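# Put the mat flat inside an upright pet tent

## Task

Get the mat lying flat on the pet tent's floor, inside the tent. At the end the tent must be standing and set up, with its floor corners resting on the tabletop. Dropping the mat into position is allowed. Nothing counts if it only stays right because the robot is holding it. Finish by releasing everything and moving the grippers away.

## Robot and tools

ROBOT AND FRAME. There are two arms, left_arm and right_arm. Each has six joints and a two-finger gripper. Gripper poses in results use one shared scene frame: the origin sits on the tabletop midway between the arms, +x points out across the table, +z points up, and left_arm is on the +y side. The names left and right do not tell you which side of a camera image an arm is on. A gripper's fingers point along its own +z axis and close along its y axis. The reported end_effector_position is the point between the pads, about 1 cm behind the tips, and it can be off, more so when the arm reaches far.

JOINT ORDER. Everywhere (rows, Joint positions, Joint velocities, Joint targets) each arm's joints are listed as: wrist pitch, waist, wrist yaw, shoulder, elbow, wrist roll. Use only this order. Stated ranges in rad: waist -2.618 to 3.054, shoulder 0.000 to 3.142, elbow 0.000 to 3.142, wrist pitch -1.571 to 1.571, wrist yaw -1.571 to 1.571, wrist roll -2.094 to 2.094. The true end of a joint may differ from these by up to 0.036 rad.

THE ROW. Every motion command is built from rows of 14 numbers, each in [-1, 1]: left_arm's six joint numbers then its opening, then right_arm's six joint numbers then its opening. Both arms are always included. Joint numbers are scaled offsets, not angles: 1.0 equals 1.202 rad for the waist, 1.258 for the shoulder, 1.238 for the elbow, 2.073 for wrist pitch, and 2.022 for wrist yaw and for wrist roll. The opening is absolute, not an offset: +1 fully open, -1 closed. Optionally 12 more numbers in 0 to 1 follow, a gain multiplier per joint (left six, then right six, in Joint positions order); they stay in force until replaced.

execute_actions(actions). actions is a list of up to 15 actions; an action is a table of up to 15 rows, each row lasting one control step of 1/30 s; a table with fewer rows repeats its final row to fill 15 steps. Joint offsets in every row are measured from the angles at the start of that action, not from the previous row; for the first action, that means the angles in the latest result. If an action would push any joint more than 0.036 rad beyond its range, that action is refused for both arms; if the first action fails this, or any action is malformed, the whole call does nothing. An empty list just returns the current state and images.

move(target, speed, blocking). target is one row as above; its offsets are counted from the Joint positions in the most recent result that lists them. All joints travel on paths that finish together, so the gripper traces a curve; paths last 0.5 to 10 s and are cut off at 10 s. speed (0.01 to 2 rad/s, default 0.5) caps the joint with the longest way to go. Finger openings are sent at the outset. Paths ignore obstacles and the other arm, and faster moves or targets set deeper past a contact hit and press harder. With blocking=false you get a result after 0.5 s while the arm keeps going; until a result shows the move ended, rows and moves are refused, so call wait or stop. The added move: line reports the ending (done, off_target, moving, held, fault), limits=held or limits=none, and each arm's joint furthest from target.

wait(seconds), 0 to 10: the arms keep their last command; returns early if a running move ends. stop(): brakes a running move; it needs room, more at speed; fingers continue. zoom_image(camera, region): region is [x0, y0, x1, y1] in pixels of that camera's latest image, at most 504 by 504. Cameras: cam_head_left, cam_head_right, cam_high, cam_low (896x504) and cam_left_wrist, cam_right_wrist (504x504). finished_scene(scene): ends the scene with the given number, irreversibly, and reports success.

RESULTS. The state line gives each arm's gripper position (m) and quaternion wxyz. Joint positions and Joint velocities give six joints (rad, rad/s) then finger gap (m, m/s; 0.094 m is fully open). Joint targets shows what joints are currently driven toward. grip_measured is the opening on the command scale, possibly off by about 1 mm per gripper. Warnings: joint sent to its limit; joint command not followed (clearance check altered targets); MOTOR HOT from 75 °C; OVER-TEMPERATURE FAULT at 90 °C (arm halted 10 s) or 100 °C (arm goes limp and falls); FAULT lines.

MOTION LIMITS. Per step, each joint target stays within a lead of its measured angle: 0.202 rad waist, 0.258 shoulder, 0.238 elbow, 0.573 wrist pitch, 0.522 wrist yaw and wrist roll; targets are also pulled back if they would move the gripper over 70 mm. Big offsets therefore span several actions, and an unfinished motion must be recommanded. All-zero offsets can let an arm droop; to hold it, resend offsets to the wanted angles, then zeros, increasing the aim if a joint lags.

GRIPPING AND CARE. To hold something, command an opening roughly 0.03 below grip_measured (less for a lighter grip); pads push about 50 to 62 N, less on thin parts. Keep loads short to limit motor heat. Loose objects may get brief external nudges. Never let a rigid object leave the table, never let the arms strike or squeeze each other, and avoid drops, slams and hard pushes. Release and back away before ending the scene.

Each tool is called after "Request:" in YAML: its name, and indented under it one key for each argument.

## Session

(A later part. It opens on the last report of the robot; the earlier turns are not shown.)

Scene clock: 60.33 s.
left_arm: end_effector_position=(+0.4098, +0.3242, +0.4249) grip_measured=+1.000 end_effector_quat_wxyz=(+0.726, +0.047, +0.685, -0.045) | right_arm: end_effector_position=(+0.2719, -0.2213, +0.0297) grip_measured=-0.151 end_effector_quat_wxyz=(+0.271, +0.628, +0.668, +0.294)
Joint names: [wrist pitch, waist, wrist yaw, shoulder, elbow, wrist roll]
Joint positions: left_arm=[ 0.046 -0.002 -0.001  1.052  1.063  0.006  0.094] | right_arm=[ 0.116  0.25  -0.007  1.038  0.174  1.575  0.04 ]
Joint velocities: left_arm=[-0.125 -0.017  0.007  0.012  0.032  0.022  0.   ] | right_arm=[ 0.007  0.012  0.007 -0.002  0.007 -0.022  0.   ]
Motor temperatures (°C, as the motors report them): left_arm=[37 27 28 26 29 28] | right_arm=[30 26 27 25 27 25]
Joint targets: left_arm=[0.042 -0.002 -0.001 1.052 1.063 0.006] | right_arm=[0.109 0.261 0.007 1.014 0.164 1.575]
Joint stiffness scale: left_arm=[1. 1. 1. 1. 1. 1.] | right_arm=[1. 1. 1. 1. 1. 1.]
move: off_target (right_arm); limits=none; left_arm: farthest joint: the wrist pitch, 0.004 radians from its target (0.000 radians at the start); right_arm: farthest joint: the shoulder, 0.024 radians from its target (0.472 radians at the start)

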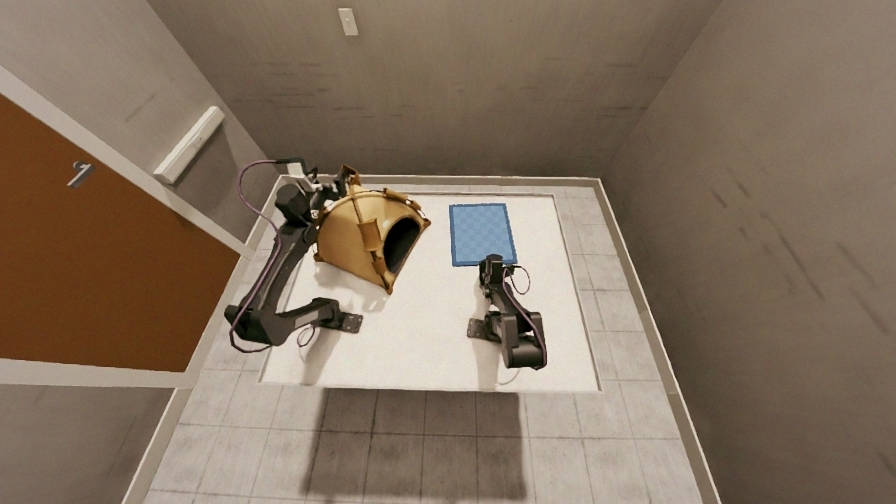

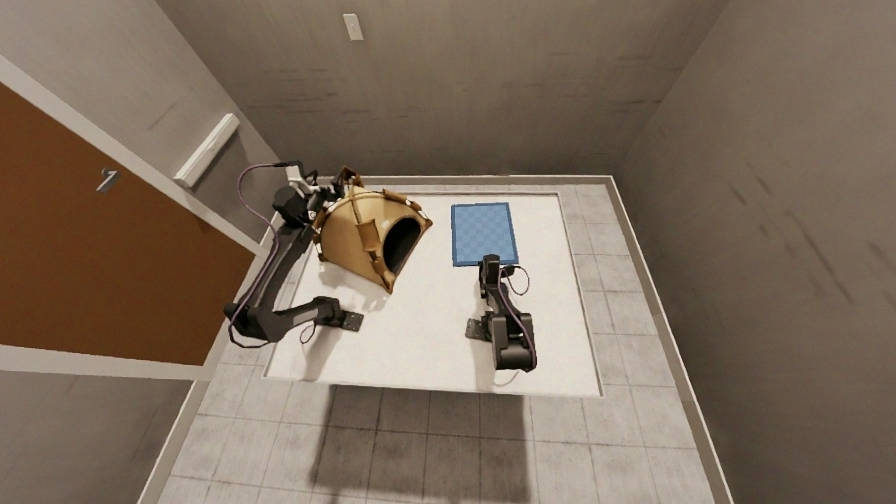

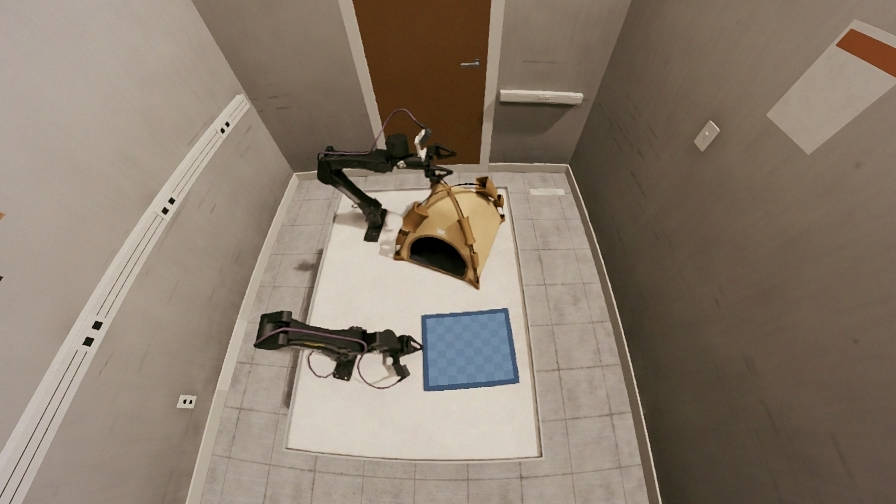

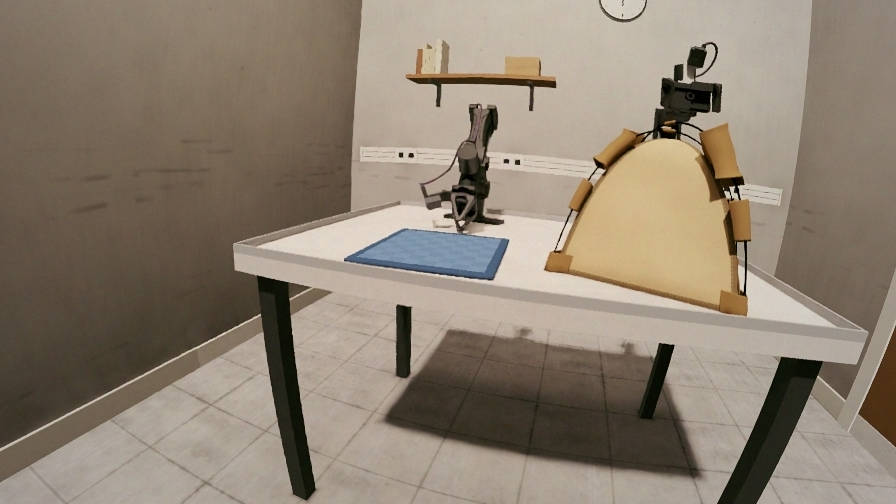

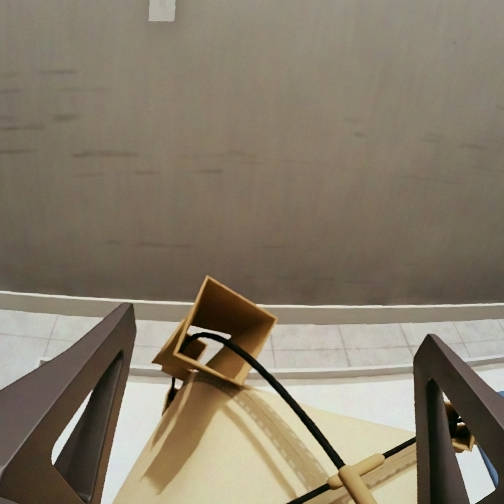

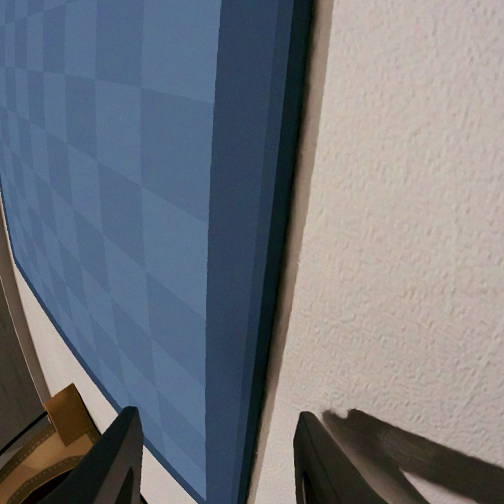

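Request:
move:
  target: [0,0,0,0,0,0,1,-0.03,-0.02,0,0.02,0,0,-0.15]
  speed: 0.15

Request:
move:
  target: [0,0,0,0,0,0,1,0.3,0,0,0.38,0.025,0,-0.15]
  speed: 0.4

Request:
move:
  target: [0,0,0,0,0,0,1,0.045,0,0,0.19,0.13,0,-0.15]
  speed: 0.2

Scene clock: 61.60 s.
left_arm: end_effector_position=(+0.4097, +0.3242, +0.4258) grip_measured=+1.000 end_effector_quat_wxyz=(+0.727, +0.047, +0.684, -0.045) | right_arm: end_effector_position=(+0.2644, -0.2252, +0.0200) grip_measured=-0.151 end_effector_quat_wxyz=(+0.257, +0.639, +0.670, +0.276)
Joint names: [wrist pitch, waist, wrist yaw, shoulder, elbow, wrist roll]
Joint positions: left_arm=[ 0.05  -0.002 -0.001  1.052  1.063  0.006  0.094] | right_arm=[ 0.077  0.237 -0.007  1.049  0.174  1.575  0.04 ]
Joint velocities: left_arm=[-0.066 -0.012 -0.022  0.002  0.002  0.007  0.   ] | right_arm=[-0.081  0.002 -0.066 -0.017 -0.017  0.066 -0.   ]
Motor temperatures (°C, as the motors report them): left_arm=[37 27 28 26 29 28] | right_arm=[30 26 27 25 27 25]
Joint targets: left_arm=[0.046 -0.002 -0.001 1.052 1.063 0.006] | right_arm=[0.054 0.226 -0.007 1.063 0.174 1.575]
Joint stiffness scale: left_arm=[1. 1. 1. 1. 1. 1.] | right_arm=[1. 1. 1. 1. 1. 1.]
move: off_target (right_arm); limits=none; left_arm: farthest joint: the wrist pitch, 0.004 radians from its target (0.000 radians at the start); right_arm: farthest joint: the wrist pitch, 0.024 radians from its target (0.062 radians at the start)

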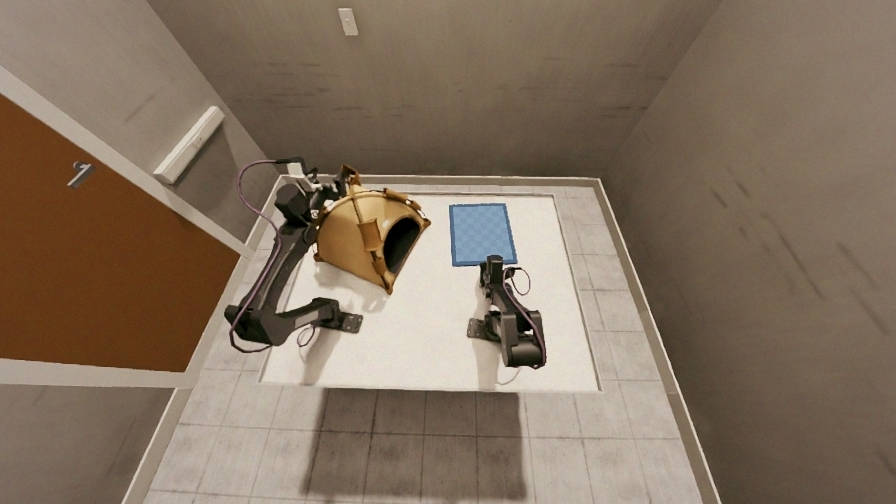

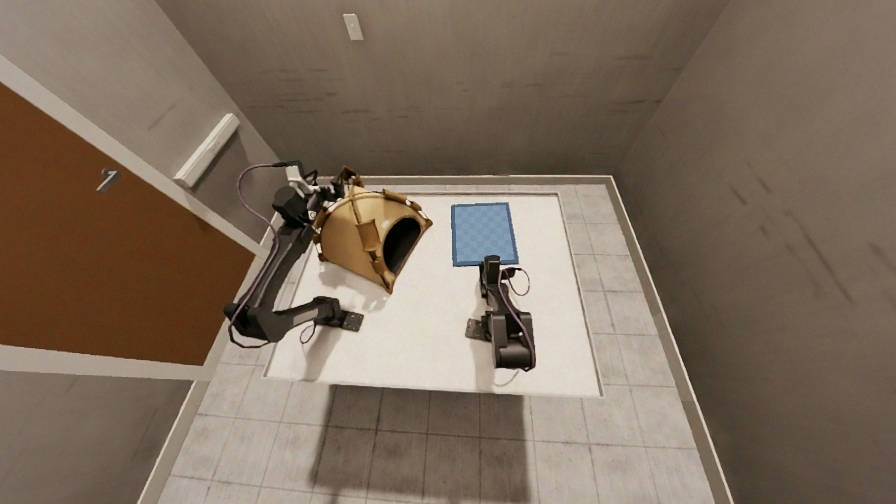

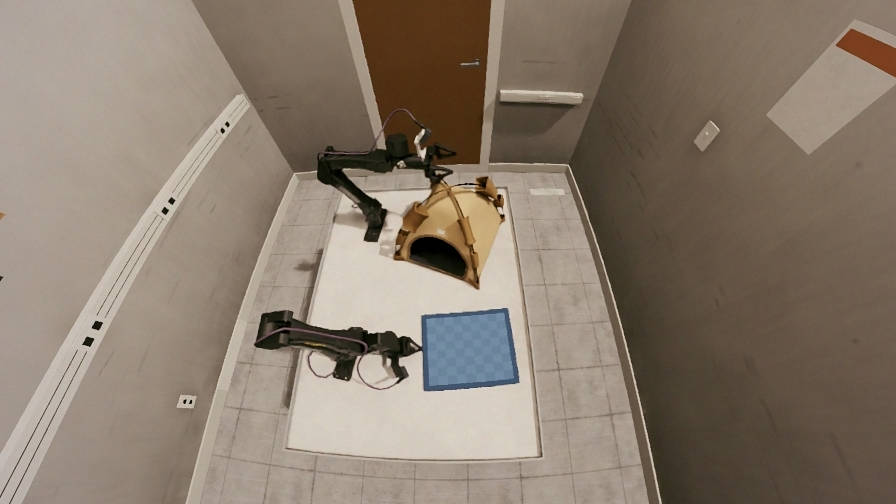

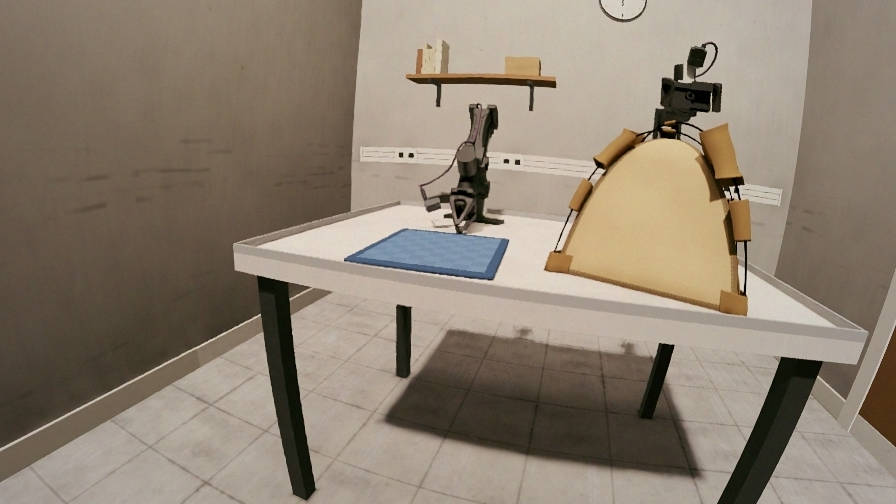

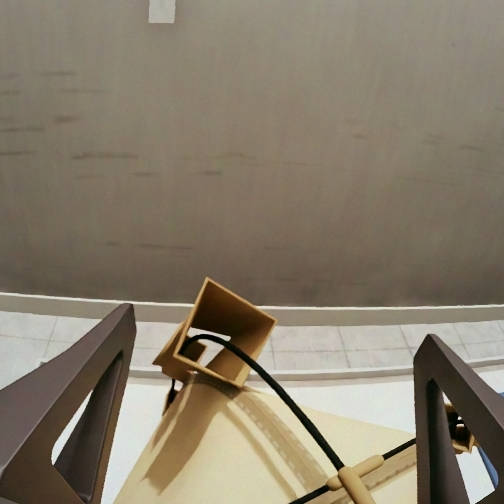

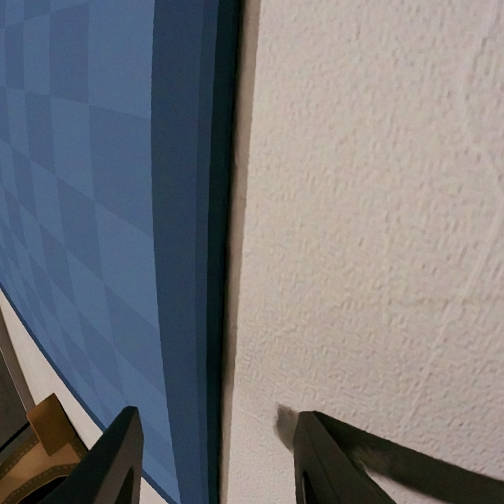

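Scene clock: 63.63 s.
left_arm: end_effector_position=(+0.4097, +0.3242, +0.4269) grip_measured=+1.000 end_effector_quat_wxyz=(+0.728, +0.047, +0.682, -0.045) | right_arm: end_effector_position=(+0.3270, -0.2221, +0.0203) grip_measured=-0.151 end_effector_quat_wxyz=(+0.320, +0.609, +0.639, +0.342)
Joint names: [wrist pitch, waist, wrist yaw, shoulder, elbow, wrist roll]
Joint positions: left_arm=[ 0.054 -0.002 -0.001  1.052  1.063  0.006  0.094] | right_arm=[ 0.724  0.237 -0.007  1.506  0.187  1.575  0.04 ]
Joint velocities: left_arm=[-0.007  0.007  0.022 -0.002 -0.007  0.007  0.   ] | right_arm=[-0.051 -0.012 -0.022 -0.002  0.002  0.007 -0.   ]
Motor temperatures (°C, as the motors report them): left_arm=[37 27 28 26 29 28] | right_arm=[30 26 27 25 27 25]
Joint targets: left_arm=[0.050 -0.002 -0.001 1.052 1.063 0.006] | right_arm=[0.699 0.237 -0.007 1.527 0.205 1.575]
Joint stiffness scale: left_arm=[1. 1. 1. 1. 1. 1.] | right_arm=[1. 1. 1. 1. 1. 1.]
move: off_target (right_arm); limits=none; left_arm: farthest joint: the wrist pitch, 0.004 radians from its target (0.000 radians at the start); right_arm: farthest joint: the wrist pitch, 0.025 radians from its target (0.622 radians at the start)

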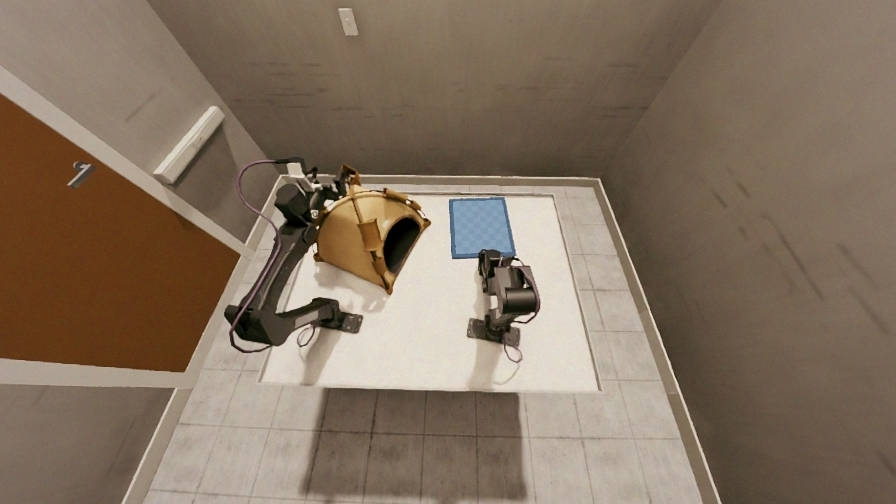

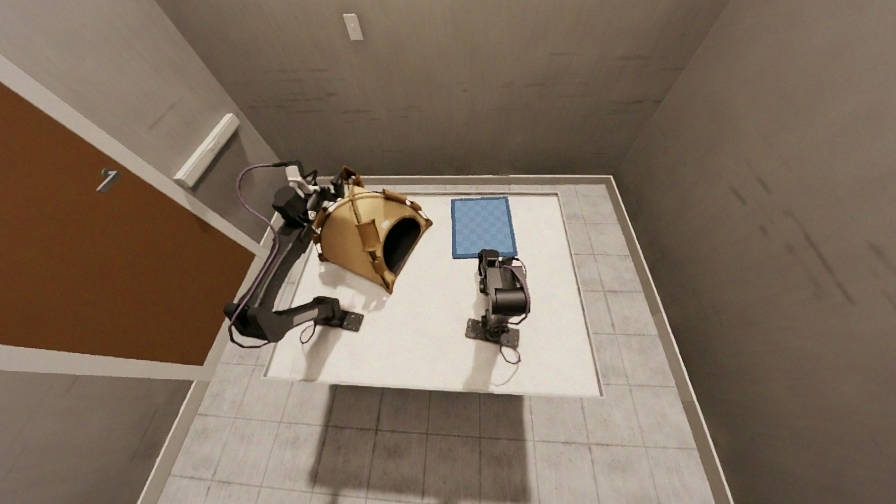

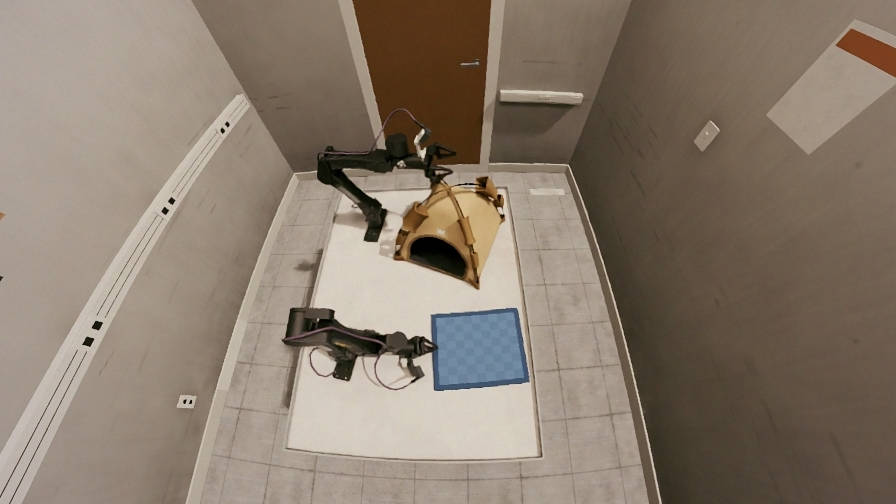

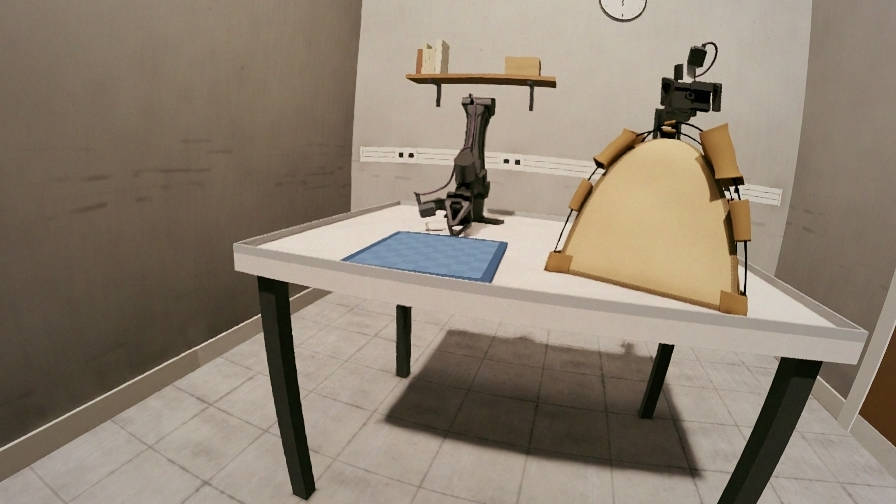

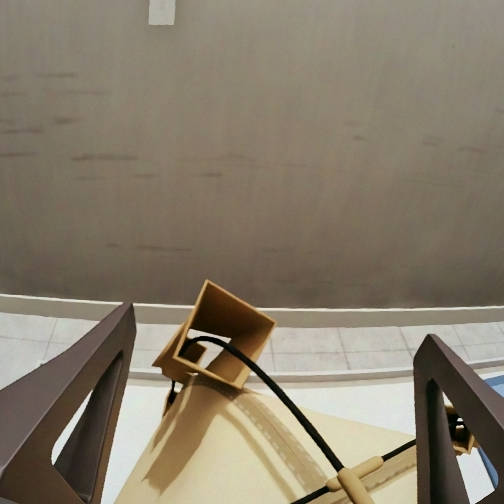

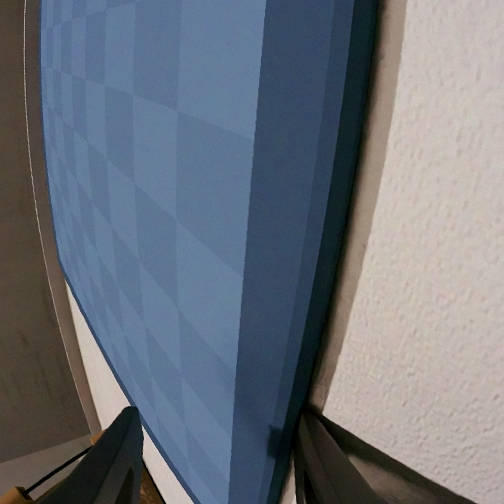

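Scene clock: 65.20 s.
left_arm: end_effector_position=(+0.4096, +0.3242, +0.4278) grip_measured=+1.000 end_effector_quat_wxyz=(+0.730, +0.046, +0.681, -0.045) | right_arm: end_effector_position=(+0.3737, -0.2198, +0.0202) grip_measured=-0.151 end_effector_quat_wxyz=(+0.336, +0.601, +0.631, +0.358)
Joint names: [wrist pitch, waist, wrist yaw, shoulder, elbow, wrist roll]
Joint positions: left_arm=[ 0.058 -0.002 -0.001  1.052  1.063  0.006  0.094] | right_arm=[ 0.851  0.237 -0.007  1.722  0.327  1.575  0.04 ]
Joint velocities: left_arm=[ 0.007 -0.007 -0.081 -0.012  0.002 -0.037  0.   ] | right_arm=[ 0.007 -0.002  0.007 -0.002  0.002  0.022 -0.   ]
Motor temperatures (°C, as the motors report them): left_arm=[37 27 28 26 29 28] | right_arm=[30 26 27 25 27 25]
Joint targets: left_arm=[0.054 -0.002 -0.001 1.052 1.063 0.006] | right_arm=[0.817 0.237 -0.007 1.745 0.348 1.575]
Joint stiffness scale: left_arm=[1. 1. 1. 1. 1. 1.] | right_arm=[1. 1. 1. 1. 1. 1.]
move: off_target (right_arm); limits=none; left_arm: farthest joint: the wrist pitch, 0.004 radians from its target (0.000 radians at the start); right_arm: farthest joint: the wrist pitch, 0.033 radians from its target (0.093 radians at the start)

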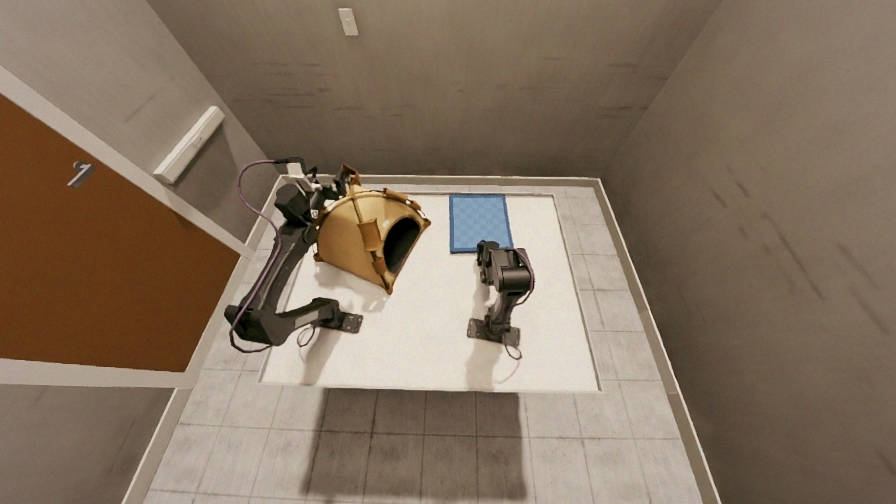

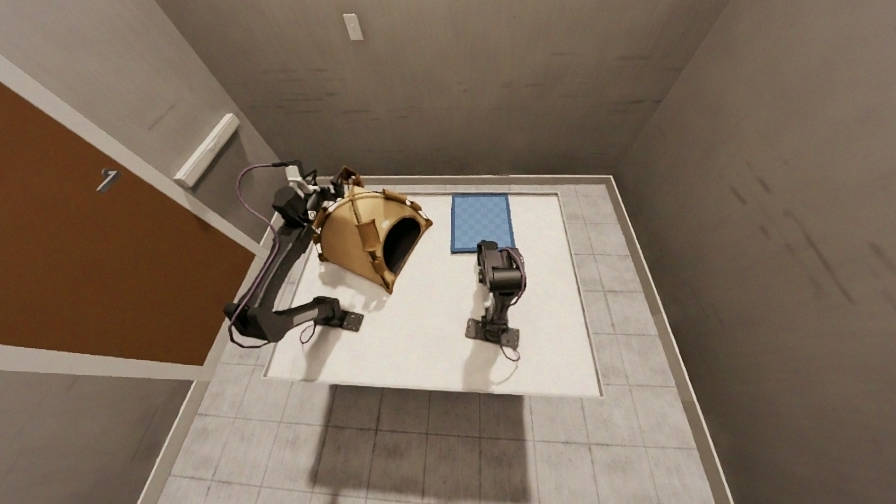

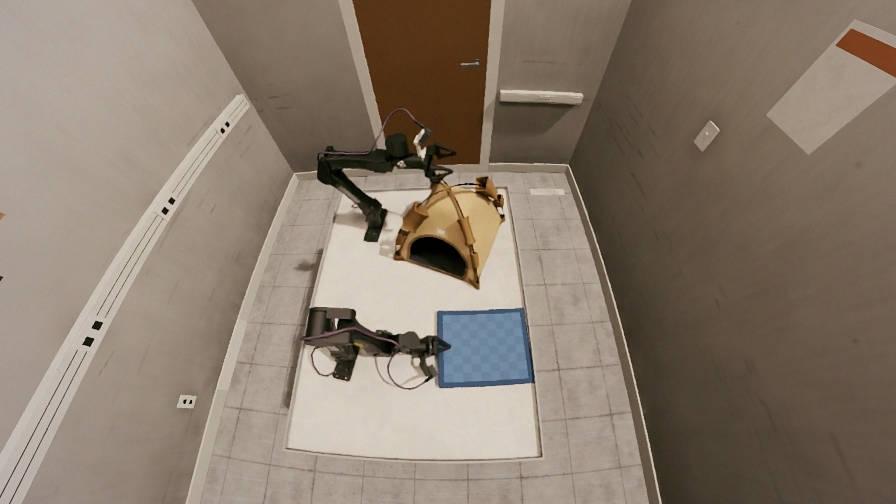

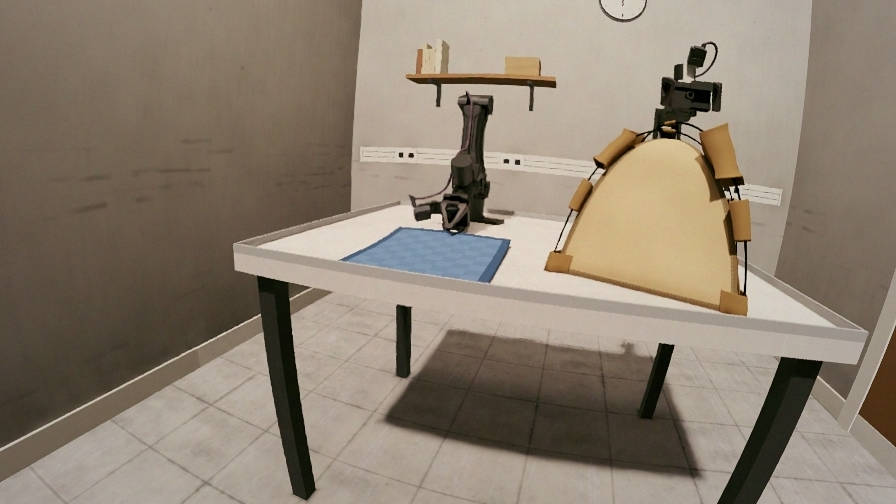

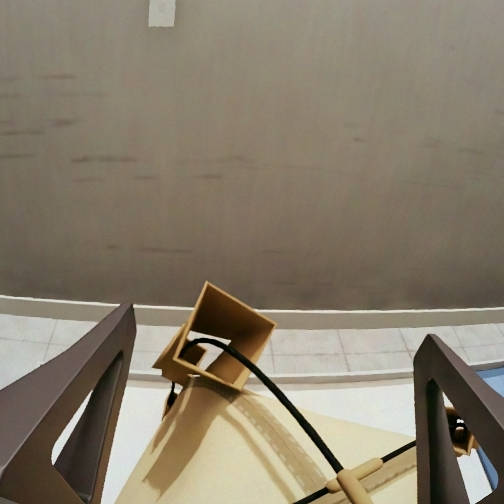

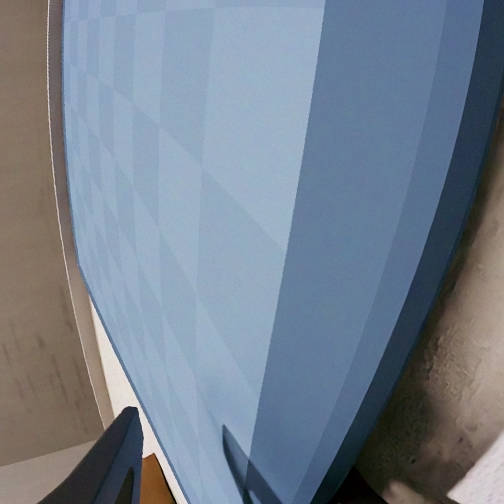

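Request:
move:
  target: [0,0,0,0,0,0,1,0.016,0,0,0.075,0.055,0,-0.15]
  speed: 0.2

Scene clock: 67.37 s.
left_arm: end_effector_position=(+0.4096, +0.3242, +0.4287) grip_measured=+1.000 end_effector_quat_wxyz=(+0.731, +0.046, +0.679, -0.045) | right_arm: end_effector_position=(+0.3903, -0.2190, +0.0205) grip_measured=-0.151 end_effector_quat_wxyz=(+0.345, +0.596, +0.625, +0.368)
Joint names: [wrist pitch, waist, wrist yaw, shoulder, elbow, wrist roll]
Joint positions: left_arm=[ 0.062 -0.002 -0.001  1.052  1.063  0.006  0.094] | right_arm=[ 0.908  0.237 -0.007  1.795  0.374  1.575  0.04 ]
Joint velocities: left_arm=[ 0.051  0.002 -0.007  0.022  0.007  0.081  0.   ] | right_arm=[ 0.007  0.007 -0.022 -0.002 -0.007 -0.007  0.001]
Motor temperatures (°C, as the motors report them): left_arm=[37 27 28 26 29 28] | right_arm=[30 26 27 25 27 25]
Joint targets: left_arm=[0.058 -0.002 -0.001 1.052 1.063 0.006] | right_arm=[0.884 0.237 -0.007 1.816 0.396 1.575]
Joint stiffness scale: left_arm=[1. 1. 1. 1. 1. 1.] | right_arm=[1. 1. 1. 1. 1. 1.]
move: off_target (right_arm); limits=none; left_arm: farthest joint: the wrist pitch, 0.004 radians from its target (0.000 radians at the start); right_arm: farthest joint: the wrist pitch, 0.024 radians from its target (0.034 radians at the start)

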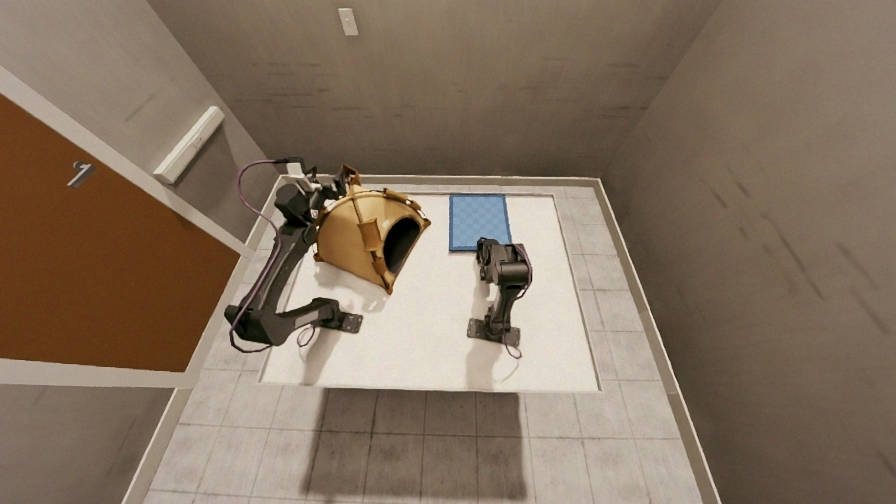

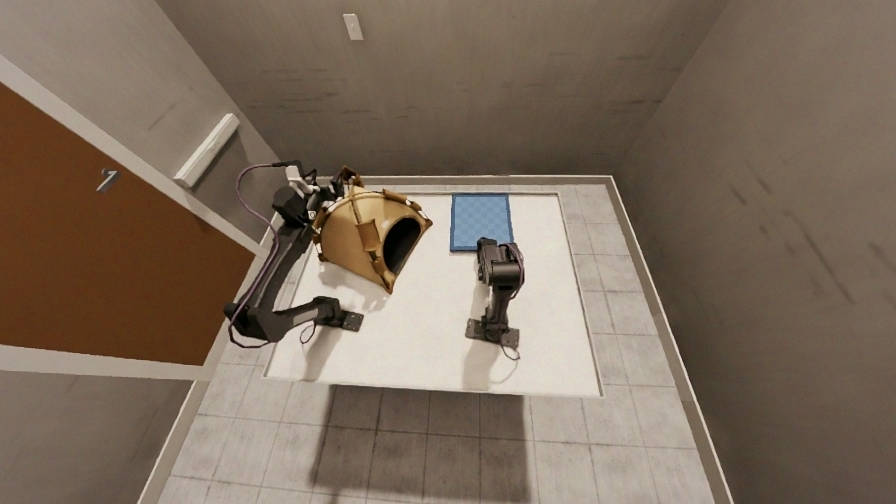

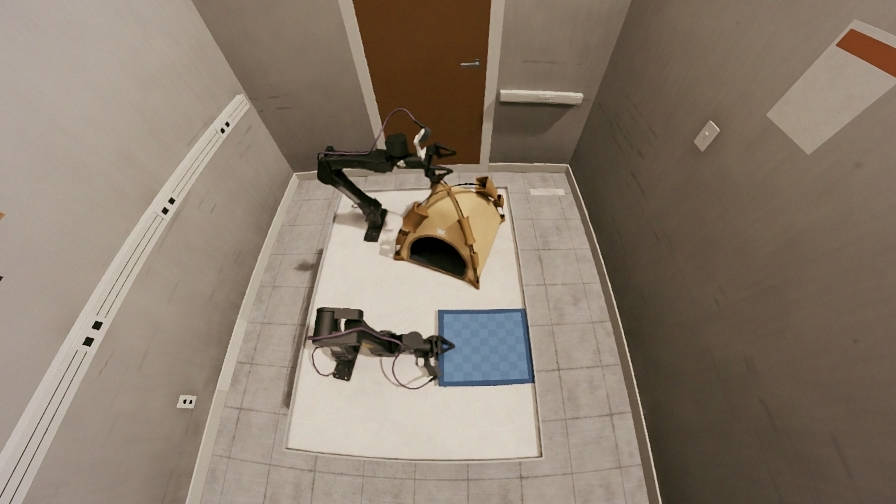

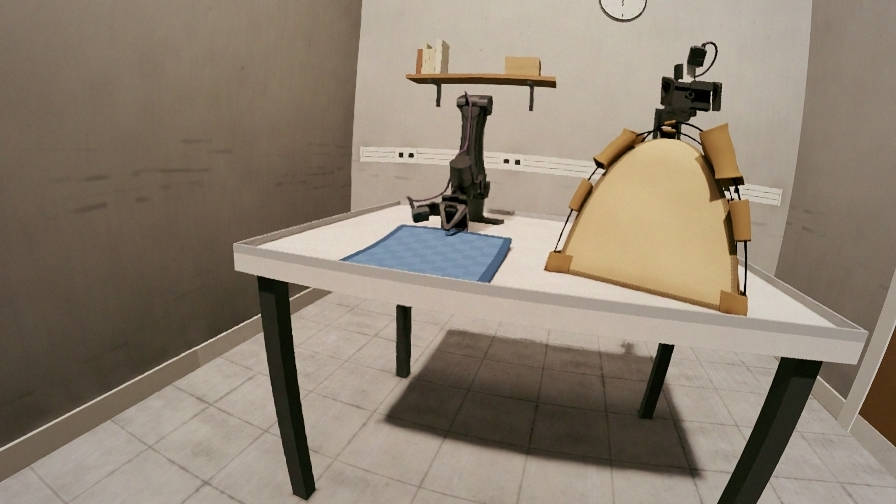

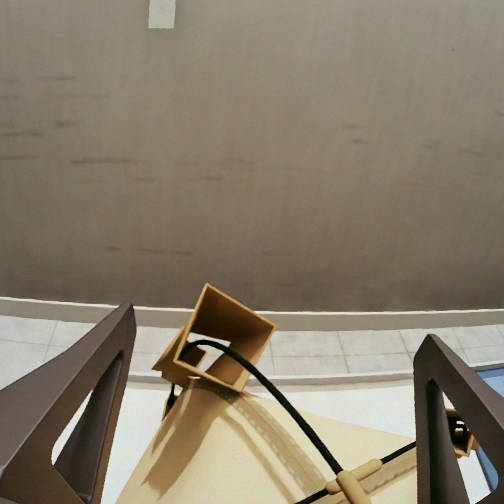

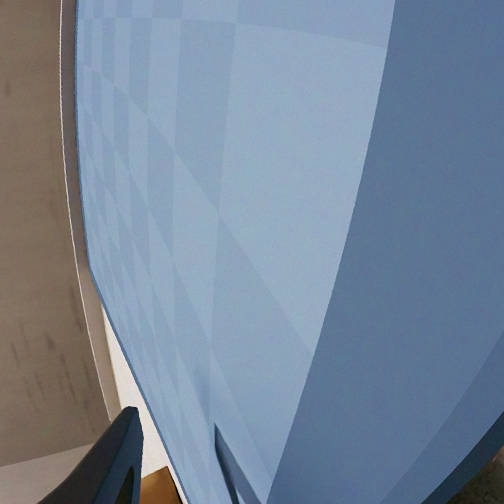

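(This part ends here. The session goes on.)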